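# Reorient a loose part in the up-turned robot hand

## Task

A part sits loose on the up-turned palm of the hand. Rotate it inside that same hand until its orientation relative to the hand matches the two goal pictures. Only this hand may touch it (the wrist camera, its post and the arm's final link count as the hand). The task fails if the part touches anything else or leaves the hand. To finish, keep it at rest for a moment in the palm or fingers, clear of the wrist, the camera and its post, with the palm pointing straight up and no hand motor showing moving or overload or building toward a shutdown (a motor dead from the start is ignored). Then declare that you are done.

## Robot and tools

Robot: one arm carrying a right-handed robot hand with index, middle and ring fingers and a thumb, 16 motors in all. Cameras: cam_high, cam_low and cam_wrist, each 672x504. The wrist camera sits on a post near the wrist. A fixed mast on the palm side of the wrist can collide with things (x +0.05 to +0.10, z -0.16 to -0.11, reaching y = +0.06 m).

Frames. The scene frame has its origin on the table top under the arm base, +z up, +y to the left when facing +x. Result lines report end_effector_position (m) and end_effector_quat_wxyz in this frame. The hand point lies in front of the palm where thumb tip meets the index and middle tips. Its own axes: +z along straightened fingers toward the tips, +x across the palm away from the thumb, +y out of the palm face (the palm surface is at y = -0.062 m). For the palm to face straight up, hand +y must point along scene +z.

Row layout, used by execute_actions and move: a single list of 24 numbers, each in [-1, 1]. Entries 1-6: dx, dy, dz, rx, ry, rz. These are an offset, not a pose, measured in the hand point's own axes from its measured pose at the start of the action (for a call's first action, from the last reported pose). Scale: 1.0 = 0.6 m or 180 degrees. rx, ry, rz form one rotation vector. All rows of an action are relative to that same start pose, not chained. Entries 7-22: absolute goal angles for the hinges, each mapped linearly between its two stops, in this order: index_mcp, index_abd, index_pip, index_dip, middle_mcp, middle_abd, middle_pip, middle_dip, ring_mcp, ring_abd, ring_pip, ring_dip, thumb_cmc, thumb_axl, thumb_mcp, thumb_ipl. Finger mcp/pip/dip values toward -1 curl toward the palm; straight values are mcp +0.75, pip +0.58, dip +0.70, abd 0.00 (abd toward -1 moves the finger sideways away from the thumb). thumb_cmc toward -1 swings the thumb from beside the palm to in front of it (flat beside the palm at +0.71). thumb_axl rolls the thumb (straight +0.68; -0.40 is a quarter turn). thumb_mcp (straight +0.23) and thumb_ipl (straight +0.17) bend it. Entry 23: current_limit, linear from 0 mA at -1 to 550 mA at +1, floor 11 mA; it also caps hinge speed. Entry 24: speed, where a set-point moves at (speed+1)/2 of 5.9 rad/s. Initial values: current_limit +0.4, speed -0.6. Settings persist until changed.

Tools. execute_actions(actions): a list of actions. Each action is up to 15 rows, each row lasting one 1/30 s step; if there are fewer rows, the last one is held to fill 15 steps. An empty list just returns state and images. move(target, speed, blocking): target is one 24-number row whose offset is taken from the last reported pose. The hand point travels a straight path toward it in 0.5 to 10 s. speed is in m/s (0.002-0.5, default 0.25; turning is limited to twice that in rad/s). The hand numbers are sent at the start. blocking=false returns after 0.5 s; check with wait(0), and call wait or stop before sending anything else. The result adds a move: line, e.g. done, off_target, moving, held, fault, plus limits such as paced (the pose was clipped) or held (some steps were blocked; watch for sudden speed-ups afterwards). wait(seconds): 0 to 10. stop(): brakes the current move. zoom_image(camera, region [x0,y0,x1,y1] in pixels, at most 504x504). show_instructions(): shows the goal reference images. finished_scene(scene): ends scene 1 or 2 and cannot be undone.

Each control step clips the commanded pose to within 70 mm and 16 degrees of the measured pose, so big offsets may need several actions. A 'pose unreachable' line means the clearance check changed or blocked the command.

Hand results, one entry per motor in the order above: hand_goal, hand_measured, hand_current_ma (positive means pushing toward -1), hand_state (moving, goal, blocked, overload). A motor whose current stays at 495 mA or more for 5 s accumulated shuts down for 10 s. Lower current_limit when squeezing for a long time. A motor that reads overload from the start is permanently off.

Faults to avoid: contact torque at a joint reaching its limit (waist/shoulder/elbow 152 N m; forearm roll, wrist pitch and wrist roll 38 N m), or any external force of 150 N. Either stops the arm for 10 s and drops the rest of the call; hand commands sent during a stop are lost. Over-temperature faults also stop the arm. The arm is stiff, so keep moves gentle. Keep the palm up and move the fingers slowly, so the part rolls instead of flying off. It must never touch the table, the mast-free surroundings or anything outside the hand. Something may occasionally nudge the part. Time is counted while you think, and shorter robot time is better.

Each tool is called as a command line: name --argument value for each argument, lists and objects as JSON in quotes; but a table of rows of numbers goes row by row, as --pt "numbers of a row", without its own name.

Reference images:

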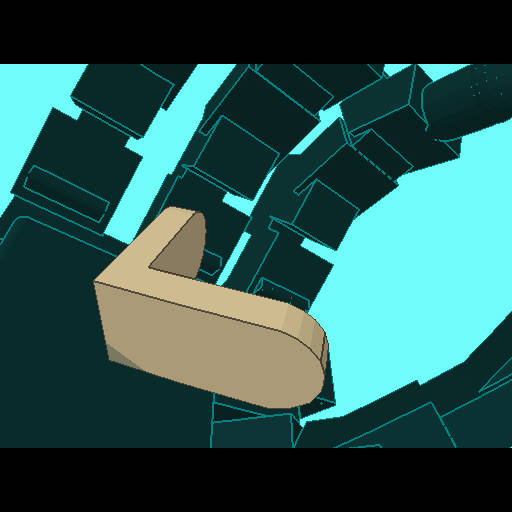

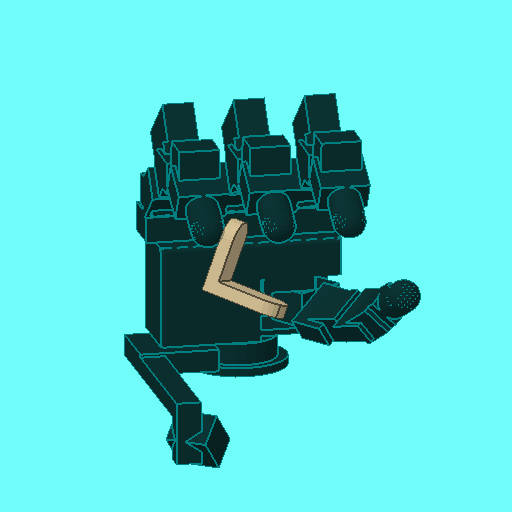

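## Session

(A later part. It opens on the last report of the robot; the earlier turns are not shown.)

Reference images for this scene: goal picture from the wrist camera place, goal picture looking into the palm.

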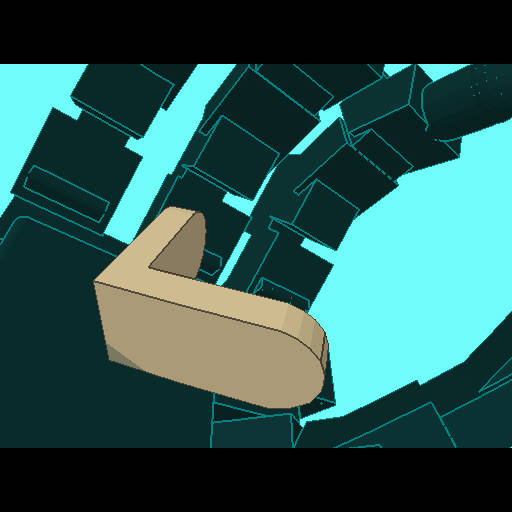

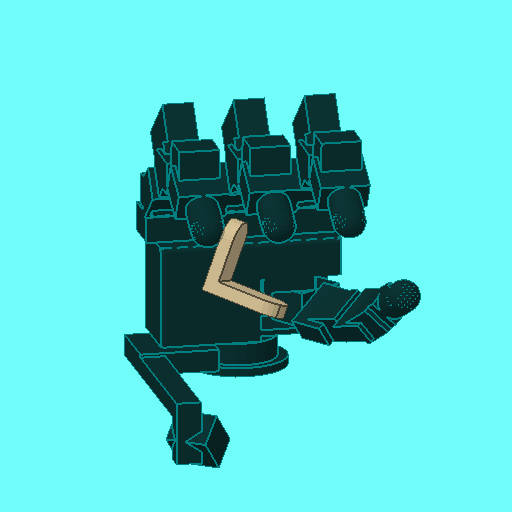

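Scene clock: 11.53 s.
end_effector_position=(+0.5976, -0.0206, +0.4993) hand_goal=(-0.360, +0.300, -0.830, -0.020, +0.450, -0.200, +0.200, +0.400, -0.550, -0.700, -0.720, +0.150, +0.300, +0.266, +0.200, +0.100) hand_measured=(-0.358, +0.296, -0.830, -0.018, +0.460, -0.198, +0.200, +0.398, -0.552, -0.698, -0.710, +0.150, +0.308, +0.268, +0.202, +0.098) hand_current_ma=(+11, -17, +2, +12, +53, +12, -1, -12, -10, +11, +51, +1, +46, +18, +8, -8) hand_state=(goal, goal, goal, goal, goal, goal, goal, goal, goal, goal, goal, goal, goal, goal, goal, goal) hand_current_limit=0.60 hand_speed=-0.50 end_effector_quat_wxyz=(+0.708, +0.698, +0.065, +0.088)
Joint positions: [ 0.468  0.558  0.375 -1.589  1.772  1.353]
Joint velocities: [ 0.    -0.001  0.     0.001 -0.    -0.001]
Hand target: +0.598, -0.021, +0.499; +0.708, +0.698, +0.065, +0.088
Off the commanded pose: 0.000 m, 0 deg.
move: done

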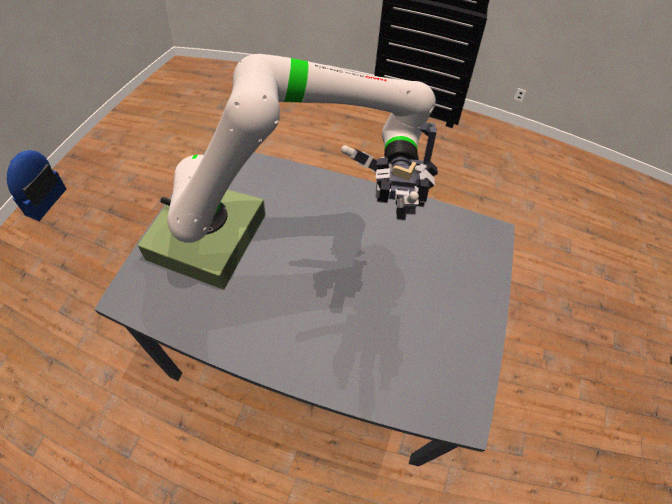

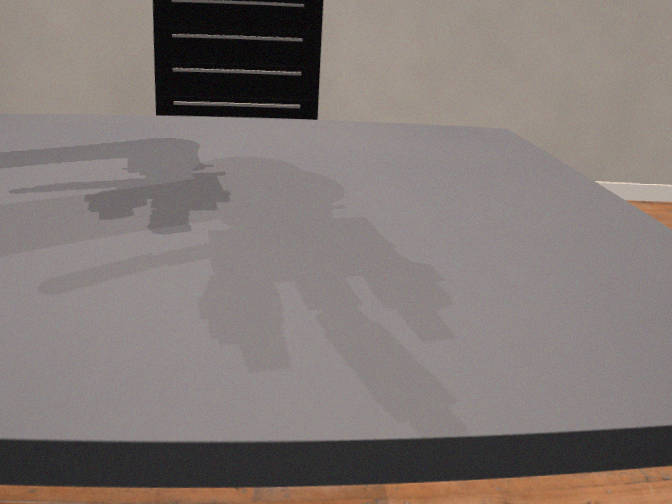

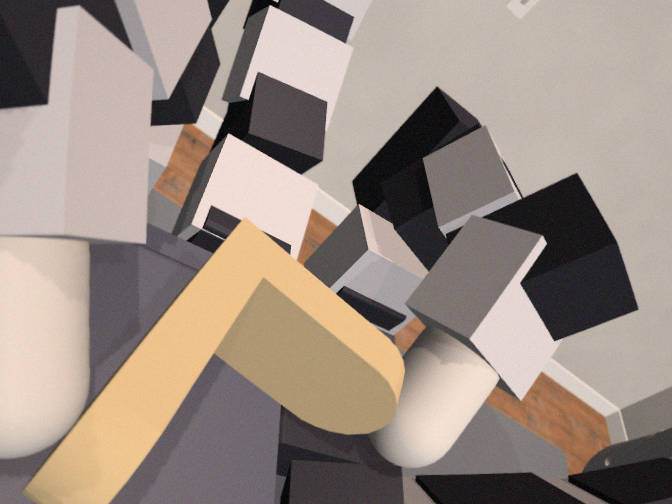

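Working. Continue the index sweep, and curl its tip a bit toward +z.

move --target '[0,0,0,0,0,0, -0.36,0.95,-0.86,-0.1, 0.45,-0.2,0.2,0.4, -0.55,-0.7,-0.72,0.15, 0.3,0.266,0.2,0.1, 0.6,-0.5]'

Scene clock: 12.50 s.
end_effector_position=(+0.5976, -0.0206, +0.4993) hand_goal=(-0.360, +0.950, -0.860, -0.100, +0.450, -0.200, +0.200, +0.400, -0.550, -0.700, -0.720, +0.150, +0.300, +0.266, +0.200, +0.100) hand_measured=(-0.358, +0.948, -0.858, -0.098, +0.460, -0.198, +0.200, +0.398, -0.552, -0.698, -0.710, +0.152, +0.308, +0.268, +0.202, +0.098) hand_current_ma=(+10, -10, +5, +14, +53, +12, -1, -12, -10, +11, +48, +6, +46, +18, +8, -8) hand_state=(goal, goal, goal, goal, goal, goal, goal, goal, goal, goal, goal, goal, goal, goal, goal, goal) hand_current_limit=0.60 hand_speed=-0.50 end_effector_quat_wxyz=(+0.708, +0.698, +0.065, +0.088)
Joint positions: [ 0.468  0.558  0.375 -1.589  1.772  1.353]
Joint velocities: [ 0.     0.001  0.     0.002 -0.    -0.   ]
Hand target: +0.598, -0.021, +0.499; +0.708, +0.698, +0.065, +0.088
Off the commanded pose: 0.000 m, 0 deg.
move: done

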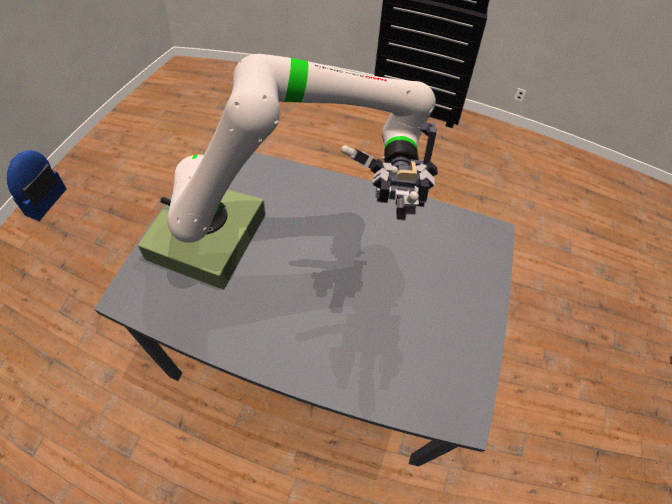

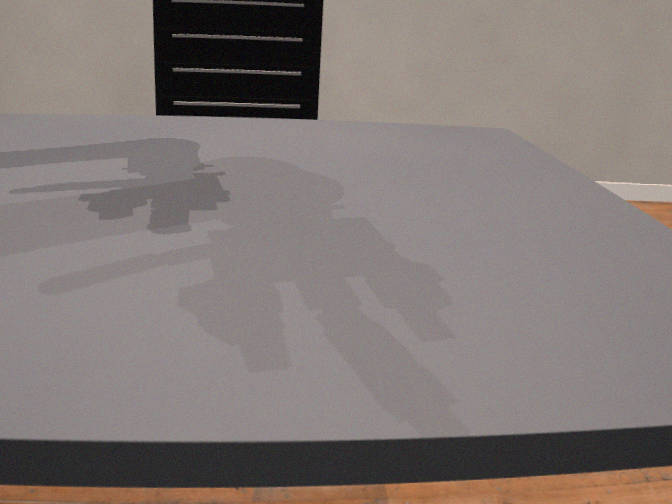

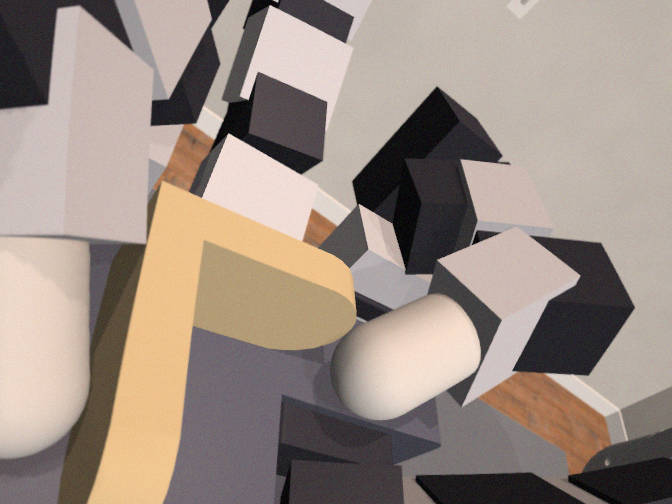

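move --target '[0,0,0,0,0,0, -0.36,0.97,-0.9,-0.45, 0.72,0,0.2,0.4, -0.52,-0.75,-0.72,-0.05, 0.3,0.266,0.2,0.1, 0.6,-0.5]'

Scene clock: 13.40 s.
end_effector_position=(+0.5976, -0.0206, +0.4993) hand_goal=(-0.360, +0.970, -0.900, -0.450, +0.720, +0.000, +0.200, +0.400, -0.520, -0.750, -0.720, -0.050, +0.300, +0.266, +0.200, +0.100) hand_measured=(-0.358, +0.968, -0.898, -0.448, +0.732, -0.002, +0.200, +0.398, -0.516, -0.750, -0.706, -0.022, +0.308, +0.268, +0.202, +0.098) hand_current_ma=(+10, -10, +8, +15, +59, -13, +3, -12, +26, +4, +73, +139, +46, +18, +8, -8) hand_state=(goal, goal, goal, goal, goal, goal, goal, goal, goal, goal, goal, blocked, goal, goal, goal, goal) hand_current_limit=0.60 hand_speed=-0.50 end_effector_quat_wxyz=(+0.708, +0.698, +0.065, +0.088)
Joint positions: [ 0.468  0.558  0.375 -1.589  1.772  1.353]
Joint velocities: [ 0.    -0.001  0.     0.002  0.     0.   ]
Hand target: +0.598, -0.021, +0.499; +0.708, +0.698, +0.065, +0.088
Off the commanded pose: 0.000 m, 0 deg.
move: done

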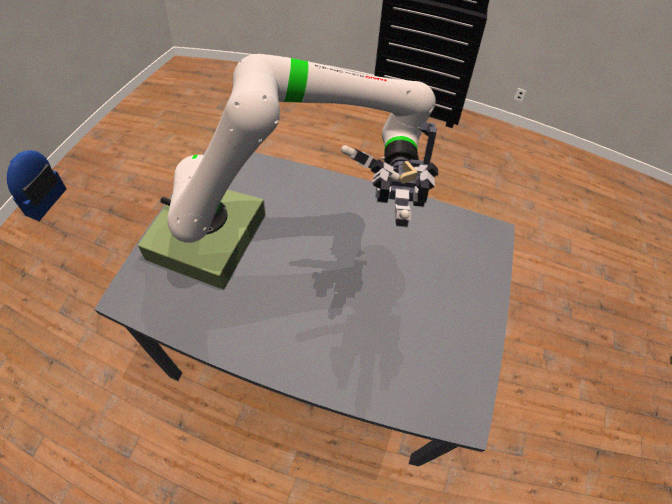

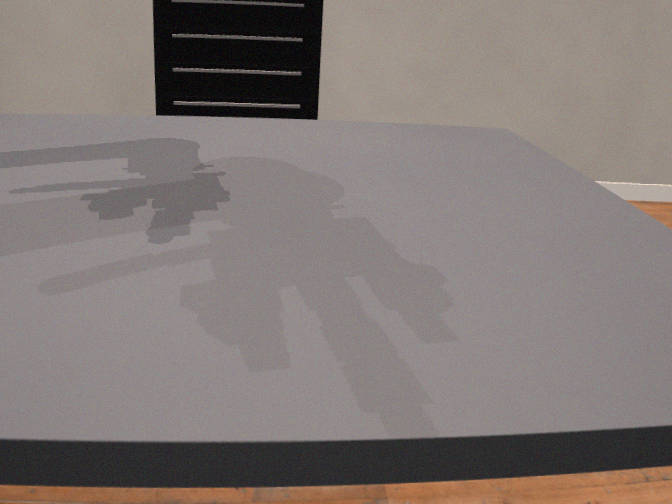

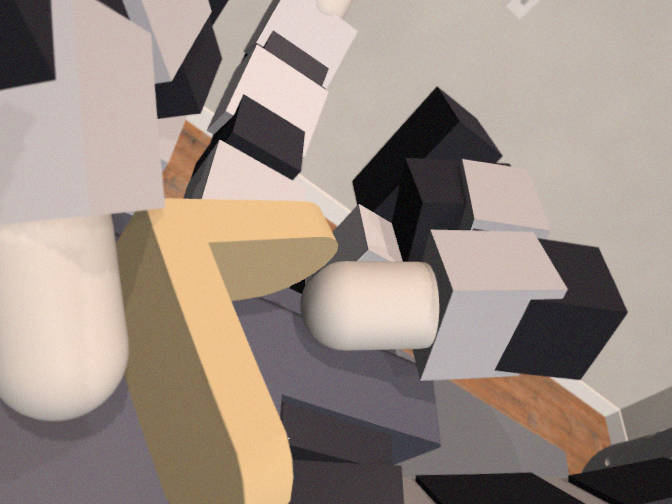

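move --target '[0,0,0,0,0,0, -0.27,0.97,-0.93,-0.62, 0.72,0,0.2,0.4, -0.5,-0.4,-0.6,0.15, 0.3,0.266,0.2,0.1, 0.6,-0.6]'

Scene clock: 14.17 s.
end_effector_position=(+0.5976, -0.0206, +0.4993) hand_goal=(-0.270, +0.970, -0.930, -0.620, +0.720, +0.000, +0.200, +0.400, -0.500, -0.400, -0.600, +0.150, +0.300, +0.266, +0.200, +0.100) hand_measured=(-0.272, +0.968, -0.928, -0.618, +0.732, -0.002, +0.200, +0.398, -0.506, -0.404, -0.608, +0.146, +0.308, +0.268, +0.202, +0.098) hand_current_ma=(-11, -10, +7, +14, +59, -13, +3, -12, -34, -23, -41, -19, +46, +18, +8, -8) hand_state=(goal, goal, goal, goal, goal, goal, goal, goal, goal, goal, goal, goal, goal, goal, goal, goal) hand_current_limit=0.60 hand_speed=-0.60 end_effector_quat_wxyz=(+0.708, +0.698, +0.065, +0.088)
Joint positions: [ 0.468  0.558  0.375 -1.589  1.772  1.353]
Joint velocities: [-0.     0.    -0.    -0.001 -0.001  0.   ]
Hand target: +0.598, -0.021, +0.499; +0.708, +0.698, +0.065, +0.088
Off the commanded pose: 0.000 m, 0 deg.
move: done

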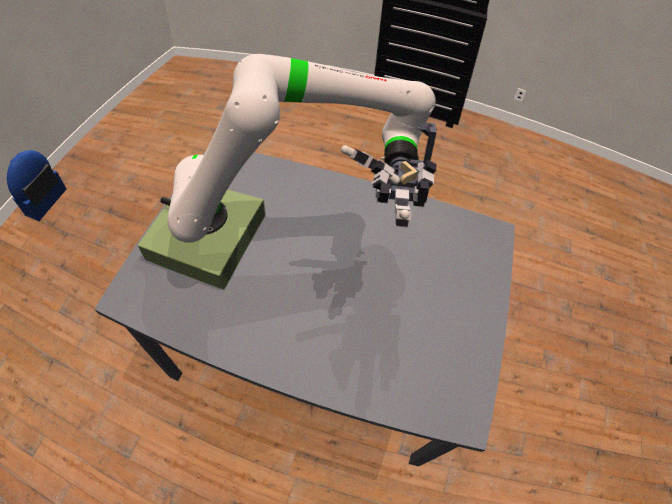

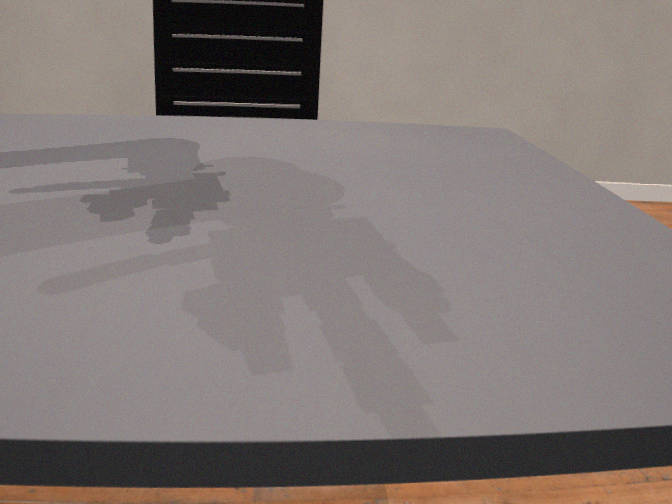

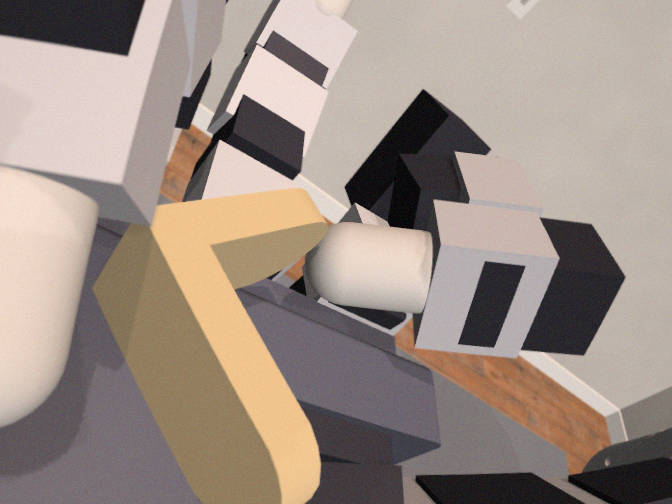

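zoom_image --camera "cam_wrist" --region '[60, 150, 360, 450]'

zoom_image --camera "cam_high" --region '[365, 135, 445, 215]'

Region (60, 150, 360, 450) of cam_wrist's 672x504 image, scaled by 1.680, with more detail than that image has.

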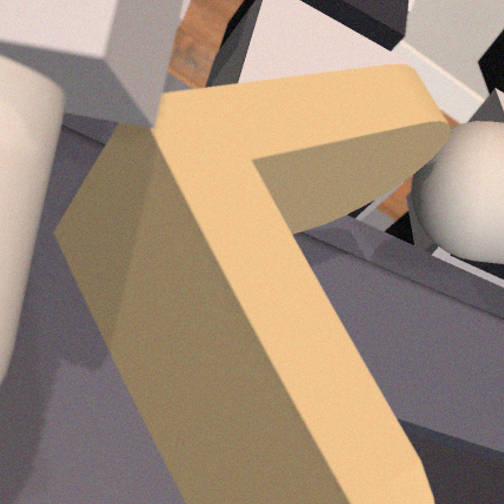

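Region (365, 135, 445, 215) of cam_high's 672x504 image, scaled by 6.300, with more detail than that image has.

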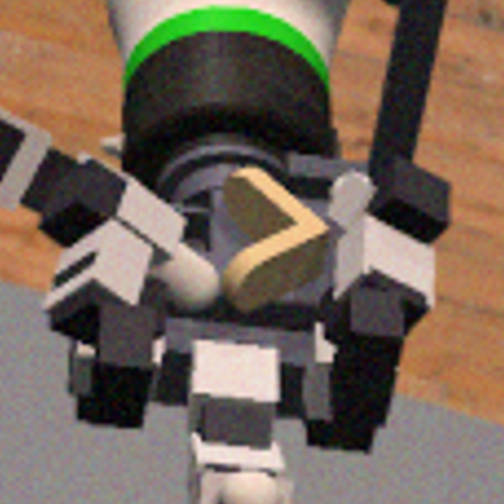

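execute_actions --actions '[[[0,0,0,0,0,0, -0.27,0.97,-0.93,-0.62, 0.72,0,0.2,0.4, 0.2,-0.4,-0.6,0.15, 0.3,0.266,0.2,0.1, 0.6,-0.2],[0,0,0,0,0,0, -0.27,0.97,-0.93,-0.62, 0.72,0,0.2,0.4, 0.2,-0.4,-0.6,0.15, 0.3,0.266,0.2,0.1, 0.6,-0.2],[0,0,0,0,0,0, -0.27,0.97,-0.93,-0.62, 0.72,0,0.2,0.4, 0.2,-0.4,-0.6,0.15, 0.3,0.266,0.2,0.1, 0.6,-0.2],[0,0,0,0,0,0, -0.27,0.97,-0.93,-0.62, 0.72,0,0.2,0.4, 0.2,-0.4,-0.6,0.15, 0.3,0.266,0.2,0.1, 0.6,-0.2],[0,0,0,0,0,0, -0.27,0.97,-0.93,-0.62, 0.72,0,0.2,0.4, 0.2,-0.4,-0.6,0.15, 0.3,0.266,0.2,0.1, 0.6,-0.2],[0,0,0,0,0,0, -0.27,0.97,-0.93,-0.62, 0.72,0,0.2,0.4, 0.2,-0.4,-0.6,0.15, 0.3,0.266,0.2,0.1, 0.6,-0.2],[0,0,0,0,0,0, -0.27,0.97,-0.93,-0.62, 0.72,0,0.2,0.4, 0.2,-0.4,-0.6,0.15, 0.3,0.266,0.2,0.1, 0.6,-0.2],[0,0,0,0,0,0, -0.27,0.97,-0.93,-0.62, 0.72,0,0.2,0.4, 0.2,0,-0.92,-0.26, 0.3,0.266,0.2,0.1, 0.6,-0.2]],[[0,0,0,0,0,0, -0.27,0.97,-0.93,-0.62, 0.72,0,0.2,0.4, 0.2,0,-0.92,-0.26, 0.3,0.266,0.2,0.1, 0.6,-0.2],[0,0,0,0,0,0, -0.27,0.97,-0.93,-0.62, 0.72,0,0.2,0.4, 0.2,0,-0.92,-0.26, 0.3,0.266,0.2,0.1, 0.6,-0.2],[0,0,0,0,0,0, -0.27,0.97,-0.93,-0.62, 0.72,0,0.2,0.4, 0.2,0,-0.92,-0.26, 0.3,0.266,0.2,0.1, 0.6,-0.2],[0,0,0,0,0,0, -0.27,0.97,-0.93,-0.62, 0.72,0,0.2,0.4, 0.2,0,-0.92,-0.26, 0.3,0.266,0.2,0.1, 0.6,-0.2],[0,0,0,0,0,0, -0.27,0.97,-0.93,-0.62, 0.72,0,0.2,0.4, -0.05,0,-0.92,-0.26, 0.3,0.266,0.2,0.1, 0.6,-0.2]],[[0,0,0,0,0,0, -0.27,0.97,-0.93,-0.62, 0.72,0,0.2,0.4, -0.08,-0.3,-0.92,-0.26, 0.3,0.266,0.2,0.1, 0.6,-0.6]]]'

Scene clock: 16.40 s.
end_effector_position=(+0.5976, -0.0206, +0.4993) hand_goal=(-0.270, +0.970, -0.930, -0.620, +0.720, +0.000, +0.200, +0.400, -0.080, -0.300, -0.920, -0.260, +0.300, +0.266, +0.200, +0.100) hand_measured=(-0.272, +0.968, -0.928, -0.618, +0.732, -0.002, +0.200, +0.398, -0.072, -0.298, -0.920, -0.258, +0.308, +0.268, +0.202, +0.098) hand_current_ma=(-11, -10, +7, +14, +59, -13, +3, -12, +41, +13, -1, +11, +46, +18, +8, -8) hand_state=(goal, goal, goal, goal, goal, goal, goal, goal, goal, goal, goal, goal, goal, goal, goal, goal) hand_current_limit=0.60 hand_speed=-0.60 end_effector_quat_wxyz=(+0.708, +0.698, +0.065, +0.088)
Joint positions: [ 0.468  0.558  0.375 -1.589  1.772  1.353]
Joint velocities: [-0.001 -0.001  0.    -0.001 -0.     0.   ]
Hand target: +0.598, -0.021, +0.499; +0.708, +0.698, +0.065, +0.088
Off the commanded pose: 0.000 m, 0 deg.
Step readings (end_effector_position; steps 1 to 15: 1st action; 16 to 30: 2nd action; 31 to 45: 3rd action):
0: (+0.5976, -0.0206, +0.4993)
1: (+0.5976, -0.0206, +0.4993)
2: (+0.5976, -0.0206, +0.4993)
4: (+0.5976, -0.0206, +0.4993)
8: (+0.5976, -0.0206, +0.4993)
15: (+0.5976, -0.0206, +0.4993)
16: (+0.5976, -0.0206, +0.4993)
17: (+0.5976, -0.0206, +0.4993)
19: (+0.5976, -0.0206, +0.4993)
23: (+0.5976, -0.0206, +0.4993)
30: (+0.5976, -0.0206, +0.4993)
31: (+0.5976, -0.0206, +0.4993)
32: (+0.5976, -0.0206, +0.4993)
34: (+0.5976, -0.0206, +0.4993)
38: (+0.5976, -0.0206, +0.4993)
45: end_effector_position above

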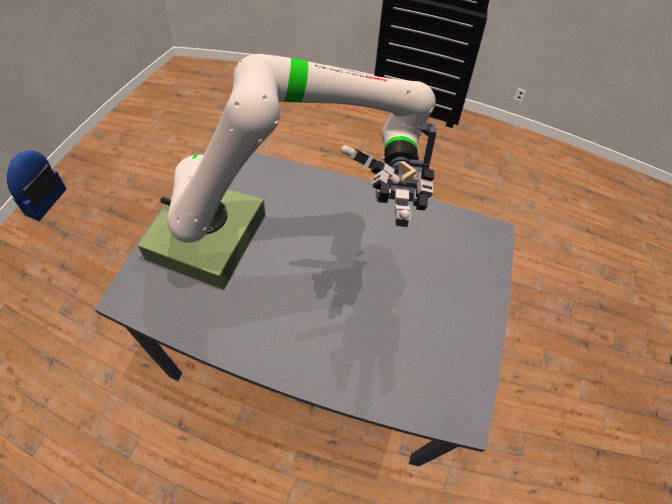

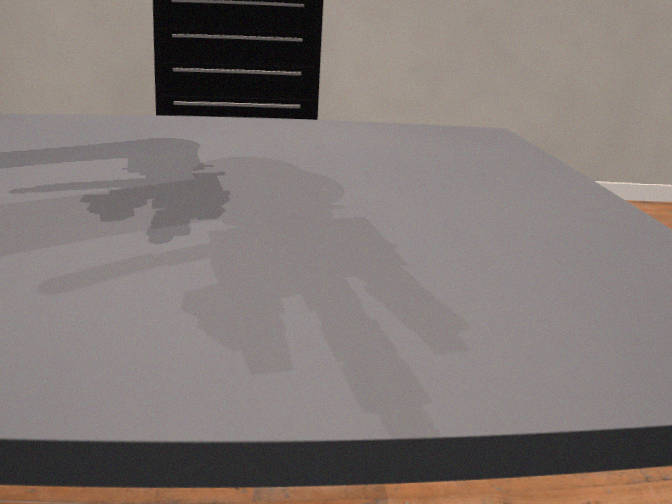

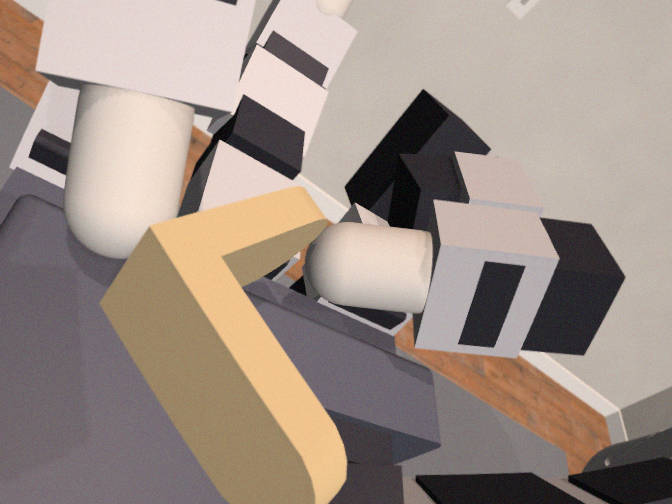

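Working. Continue pushing the corner.

move --target '[0,0,0,0,0,0, -0.27,0.97,-0.93,-0.62, 0.72,0,0.2,0.4, -0.25,-0.65,-0.92,-0.15, 0.3,0.266,0.2,0.1, 0.6,-0.65]'

Scene clock: 17.20 s.
end_effector_position=(+0.5976, -0.0206, +0.4993) hand_goal=(-0.270, +0.970, -0.930, -0.620, +0.720, +0.000, +0.200, +0.400, -0.250, -0.650, -0.920, -0.150, +0.300, +0.266, +0.200, +0.100) hand_measured=(-0.272, +0.968, -0.928, -0.618, +0.732, -0.002, +0.200, +0.398, -0.246, -0.648, -0.920, -0.152, +0.308, +0.268, +0.202, +0.098) hand_current_ma=(-11, -10, +7, +14, +59, -13, +3, -12, +19, +12, +2, -12, +46, +18, +8, -8) hand_state=(goal, goal, goal, goal, goal, goal, goal, goal, goal, goal, goal, goal, goal, goal, goal, goal) hand_current_limit=0.60 hand_speed=-0.65 end_effector_quat_wxyz=(+0.708, +0.698, +0.065, +0.088)
Joint positions: [ 0.468  0.558  0.375 -1.589  1.772  1.353]
Joint velocities: [ 0.    -0.001 -0.001 -0.002 -0.     0.   ]
Hand target: +0.598, -0.021, +0.499; +0.708, +0.698, +0.065, +0.088
Off the commanded pose: 0.000 m, 0 deg.
move: done

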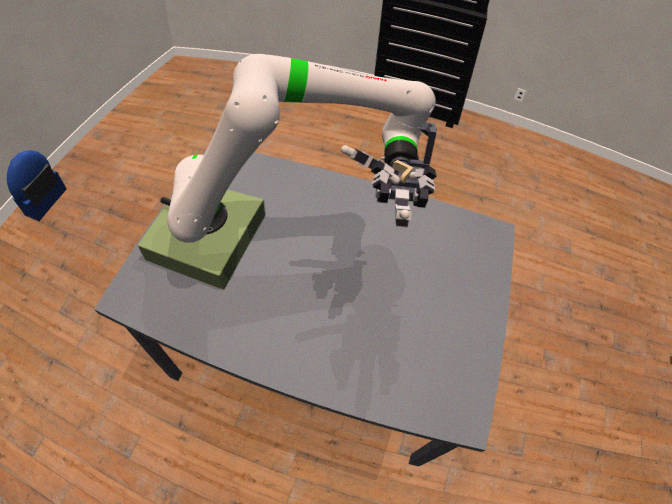

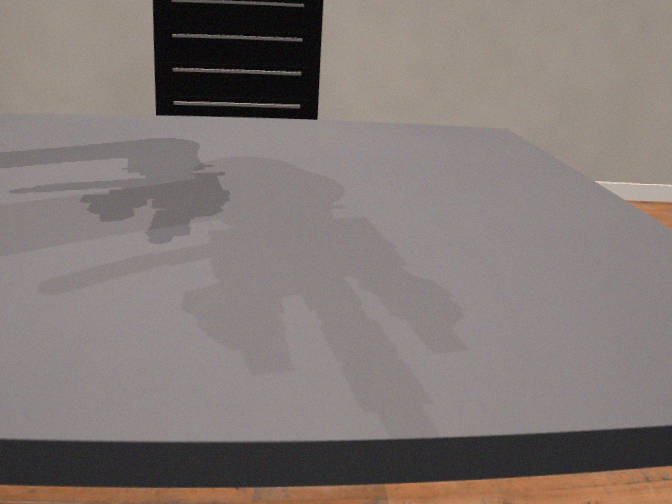

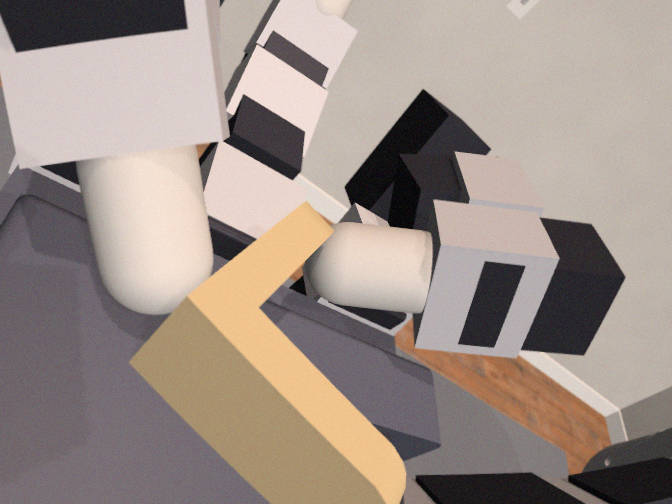

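move --target '[0,0,0,0,0,0, -0.27,0.97,-0.93,-0.62, 0.72,0,0.2,0.4, -0.36,-0.9,-0.9,-0.12, 0.6,0.68,0.2,0.1, 0.6,-0.6]'

zoom_image --camera "cam_high" --region '[345, 125, 445, 225]'

Scene clock: 19.67 s.
end_effector_position=(+0.5976, -0.0206, +0.4993) hand_goal=(-0.270, +0.970, -0.930, -0.620, +0.720, +0.000, +0.200, +0.400, -0.360, -0.900, -0.900, -0.120, +0.600, +0.680, +0.200, +0.100) hand_measured=(-0.272, +0.968, -0.928, -0.618, +0.732, -0.002, +0.200, +0.398, -0.358, -0.898, -0.906, -0.124, +0.610, +0.678, +0.202, +0.098) hand_current_ma=(-11, -10, +7, +14, +59, -13, +3, -12, +10, +11, -33, -16, +52, -11, +8, -8) hand_state=(goal, goal, goal, goal, goal, goal, goal, goal, goal, goal, goal, goal, goal, goal, goal, goal) hand_current_limit=0.60 hand_speed=-0.60 end_effector_quat_wxyz=(+0.708, +0.698, +0.065, +0.088)
Joint positions: [ 0.468  0.558  0.375 -1.589  1.772  1.353]
Joint velocities: [ 0.001  0.001  0.     0.002 -0.     0.001]
Hand target: +0.598, -0.021, +0.499; +0.708, +0.698, +0.065, +0.088
Off the commanded pose: 0.000 m, 0 deg.
move: done

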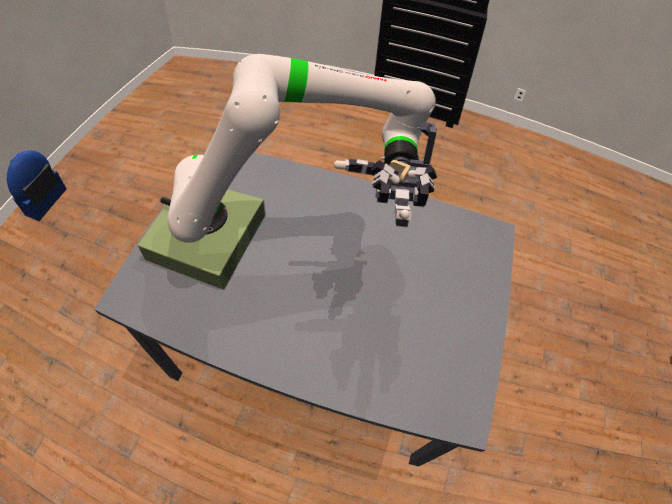

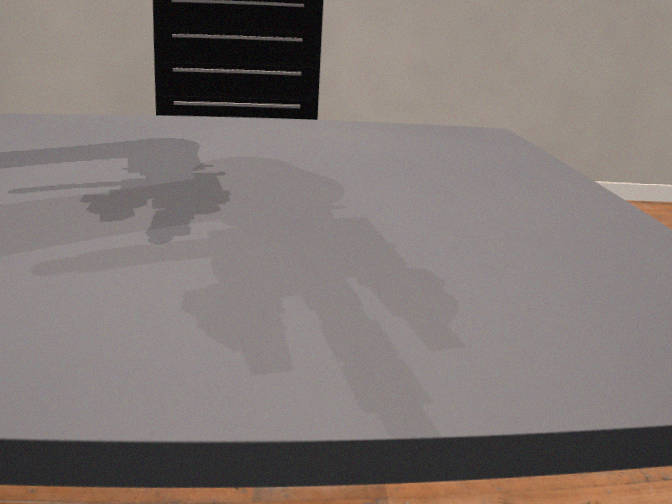

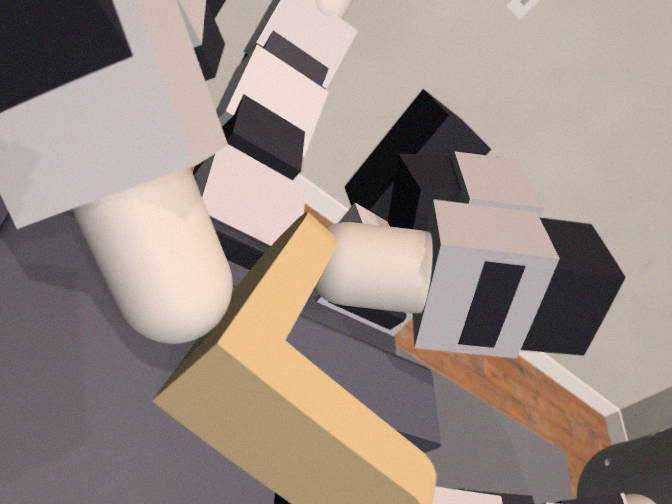

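Region (345, 125, 445, 225) of cam_high's 672x504 image, scaled by 5.040, with more detail than that image has.

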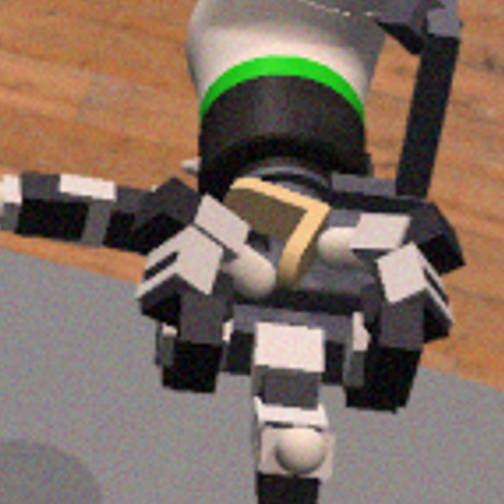

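move --target '[0,0,0,0,0,0, -0.27,0.97,-0.93,-0.62, 0.72,0,0.2,0.4, -0.40,-0.9,-0.9,-0.12, 0.1,0.68,0.2,0.1, 0.4,-0.6]'

zoom_image --camera "cam_high" --region '[345, 125, 445, 225]'

Scene clock: 20.77 s.
end_effector_position=(+0.5976, -0.0206, +0.4993) hand_goal=(-0.270, +0.970, -0.930, -0.620, +0.720, +0.000, +0.200, +0.400, -0.400, -0.900, -0.900, -0.120, +0.100, +0.680, +0.200, +0.100) hand_measured=(-0.272, +0.968, -0.928, -0.618, +0.732, -0.002, +0.200, +0.398, -0.396, -0.898, -0.906, -0.124, +0.122, +0.678, +0.202, +0.098) hand_current_ma=(-11, -10, +7, +14, +59, -13, +3, -12, +20, +6, -31, -16, +112, -11, +8, -8) hand_state=(goal, goal, goal, goal, goal, goal, goal, goal, goal, goal, goal, goal, blocked, goal, goal, goal) hand_current_limit=0.40 hand_speed=-0.60 end_effector_quat_wxyz=(+0.708, +0.698, +0.065, +0.088)
Joint positions: [ 0.468  0.558  0.375 -1.589  1.772  1.353]
Joint velocities: [ 0.001  0.001 -0.     0.002 -0.001 -0.001]
Hand target: +0.598, -0.021, +0.499; +0.708, +0.698, +0.065, +0.088
Off the commanded pose: 0.000 m, 0 deg.
move: done

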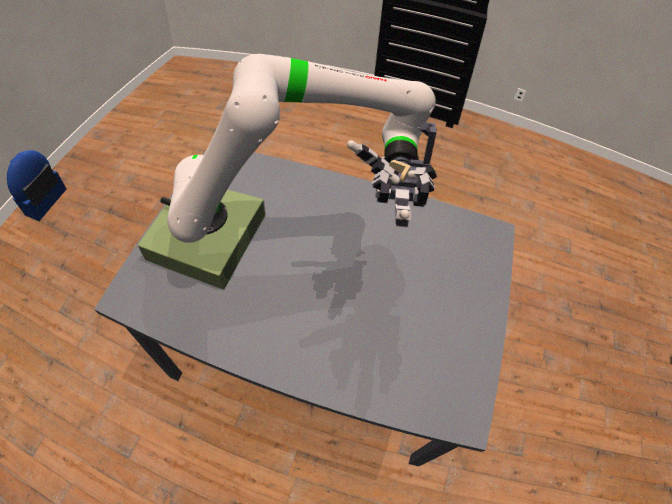

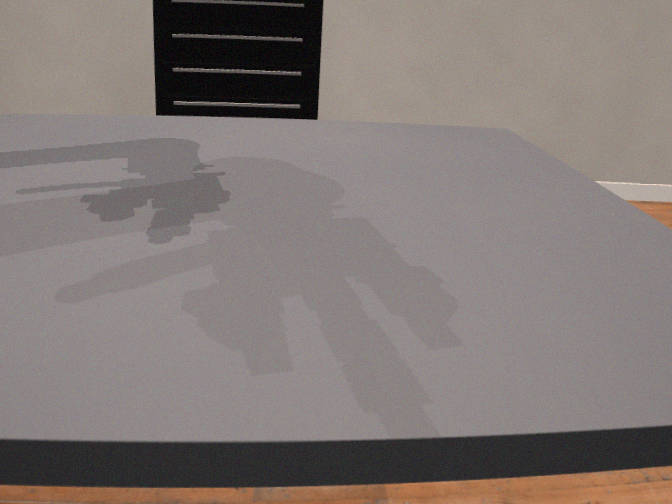

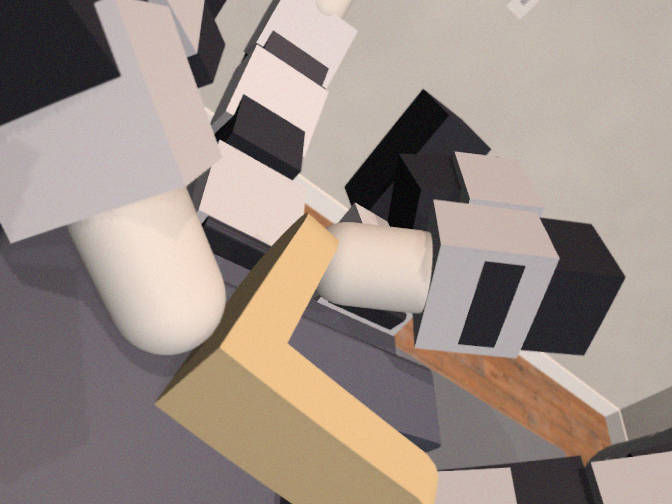

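Region (345, 125, 445, 225) of cam_high's 672x504 image, scaled by 5.040, with more detail than that image has.

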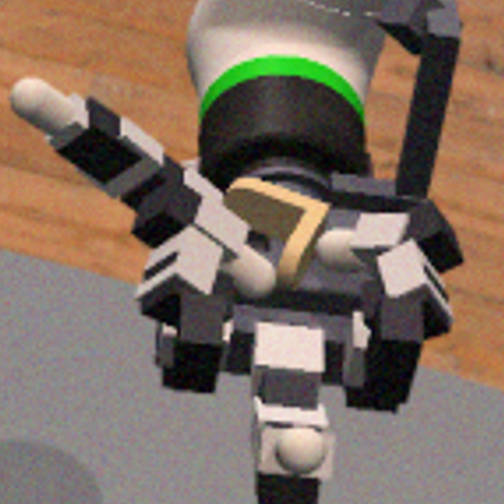

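move --target '[0,0,0,0,0,0, -0.27,0.97,-0.93,-0.62, 0.72,0,0.2,0.4, -0.40,-0.9,-0.9,-0.12, -0.25,0.68,0.2,0.1, 0.4,-0.7]'

zoom_image --camera "cam_high" --region '[345, 125, 445, 225]'

Scene clock: 21.63 s.
end_effector_position=(+0.5976, -0.0206, +0.4993) hand_goal=(-0.270, +0.970, -0.930, -0.620, +0.720, +0.000, +0.200, +0.400, -0.400, -0.900, -0.900, -0.120, -0.250, +0.680, +0.200, +0.100) hand_measured=(-0.272, +0.968, -0.928, -0.618, +0.732, -0.002, +0.200, +0.398, -0.400, -0.898, -0.900, -0.122, -0.234, +0.678, +0.202, +0.098) hand_current_ma=(-7, -10, +7, +11, +59, -13, +3, -12, +5, +6, +1, -7, +80, -11, +8, -8) hand_state=(goal, goal, goal, goal, goal, goal, goal, goal, goal, goal, goal, goal, goal, goal, goal, goal) hand_current_limit=0.40 hand_speed=-0.70 end_effector_quat_wxyz=(+0.708, +0.698, +0.065, +0.088)
Joint positions: [ 0.468  0.558  0.375 -1.589  1.772  1.353]
Joint velocities: [-0.001 -0.     0.     0.     0.    -0.   ]
Hand target: +0.598, -0.021, +0.499; +0.708, +0.698, +0.065, +0.088
Off the commanded pose: 0.000 m, 0 deg.
move: done

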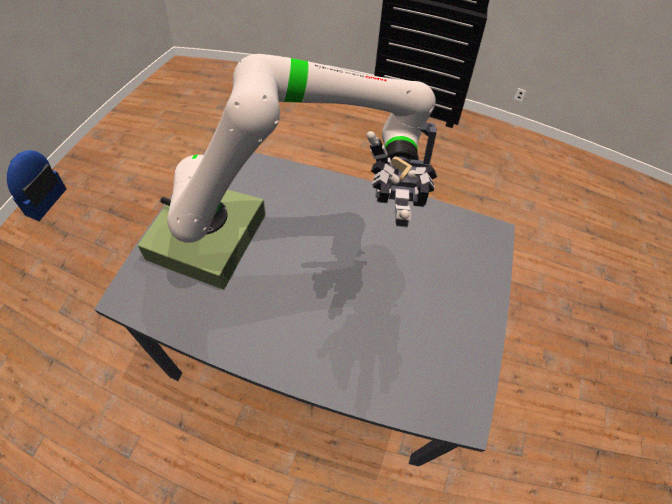

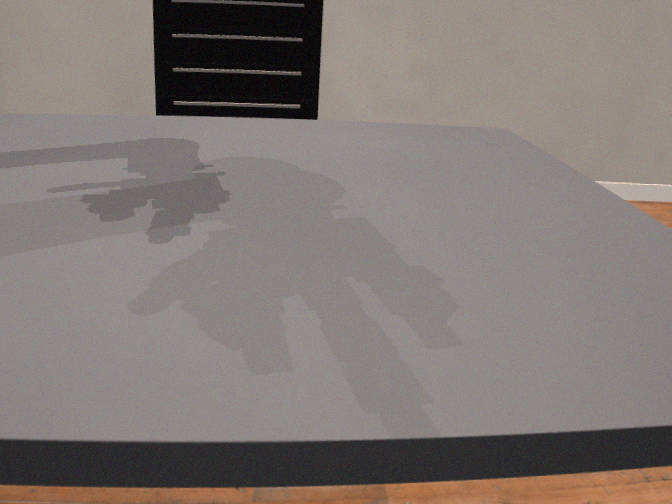

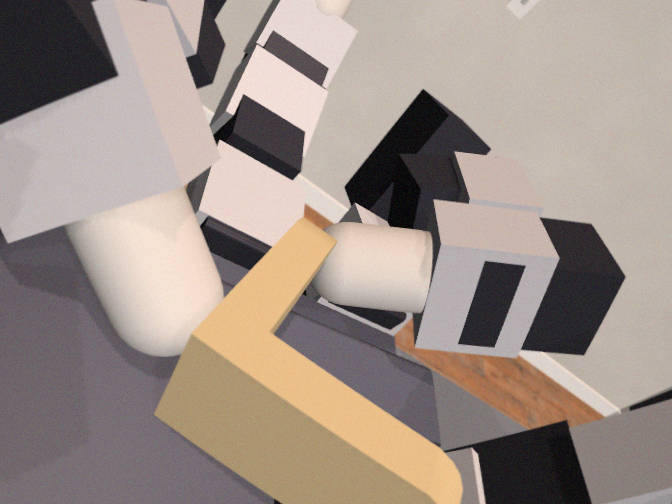

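Region (345, 125, 445, 225) of cam_high's 672x504 image, scaled by 5.040, with more detail than that image has.

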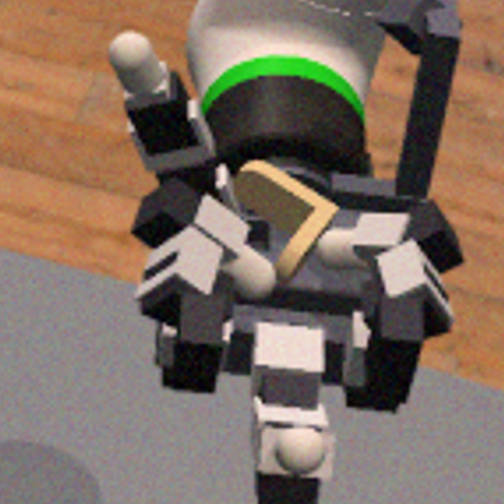

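It's climbing. Continue.

move --target '[0,0,0,0,0,0, -0.27,0.97,-0.93,-0.62, 0.72,0,0.2,0.4, -0.40,-0.9,-0.9,-0.12, -0.4,0.68,0.2,0.1, 0.4,-0.8]'

zoom_image --camera "cam_high" --region '[345, 125, 445, 225]'

Scene clock: 22.53 s.
end_effector_position=(+0.5976, -0.0206, +0.4993) hand_goal=(-0.270, +0.970, -0.930, -0.620, +0.720, +0.000, +0.200, +0.400, -0.400, -0.900, -0.900, -0.120, -0.400, +0.680, +0.200, +0.100) hand_measured=(-0.272, +0.968, -0.928, -0.618, +0.732, -0.002, +0.200, +0.398, -0.400, -0.898, -0.900, -0.122, -0.388, +0.678, +0.202, +0.098) hand_current_ma=(-7, -10, +7, +11, +59, -13, +3, -12, +2, +6, +1, -7, +57, -11, +8, -8) hand_state=(goal, goal, goal, goal, goal, goal, goal, goal, goal, goal, goal, goal, goal, goal, goal, goal) hand_current_limit=0.40 hand_speed=-0.80 end_effector_quat_wxyz=(+0.708, +0.698, +0.065, +0.088)
Joint positions: [ 0.468  0.558  0.375 -1.589  1.772  1.353]
Joint velocities: [-0.    -0.     0.    -0.001  0.001  0.001]
Hand target: +0.598, -0.021, +0.499; +0.708, +0.698, +0.065, +0.088
Off the commanded pose: 0.000 m, 0 deg.
move: done

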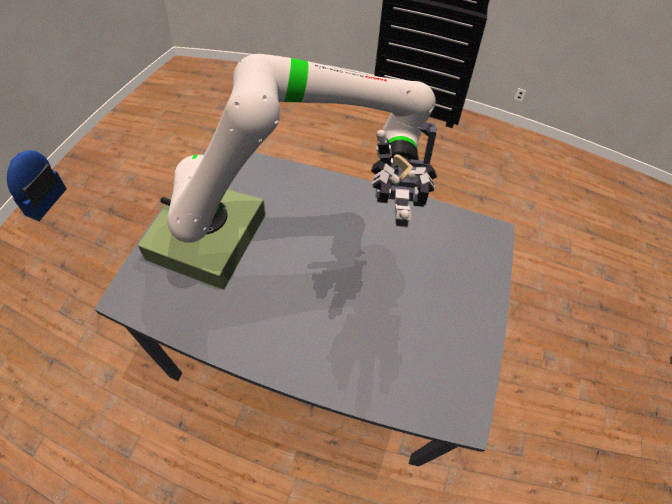

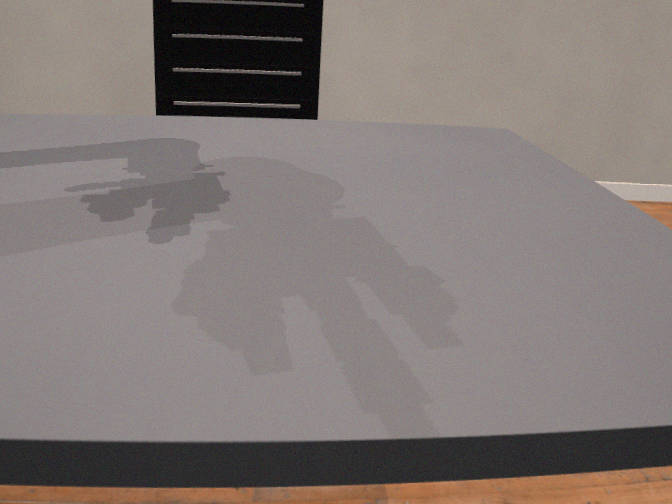

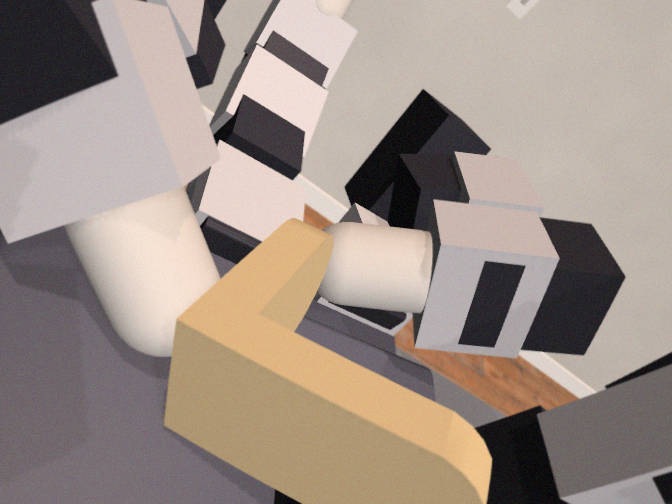

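Region (345, 125, 445, 225) of cam_high's 672x504 image, scaled by 5.040, with more detail than that image has.

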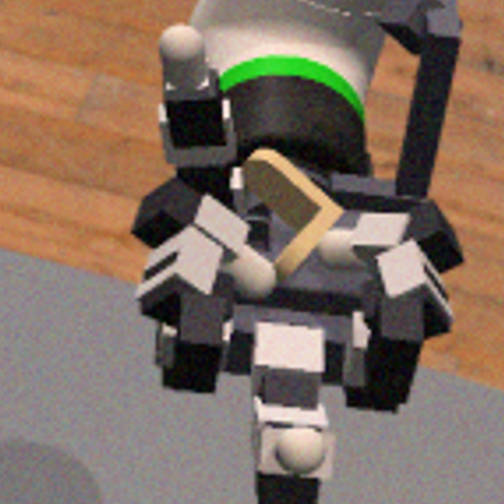

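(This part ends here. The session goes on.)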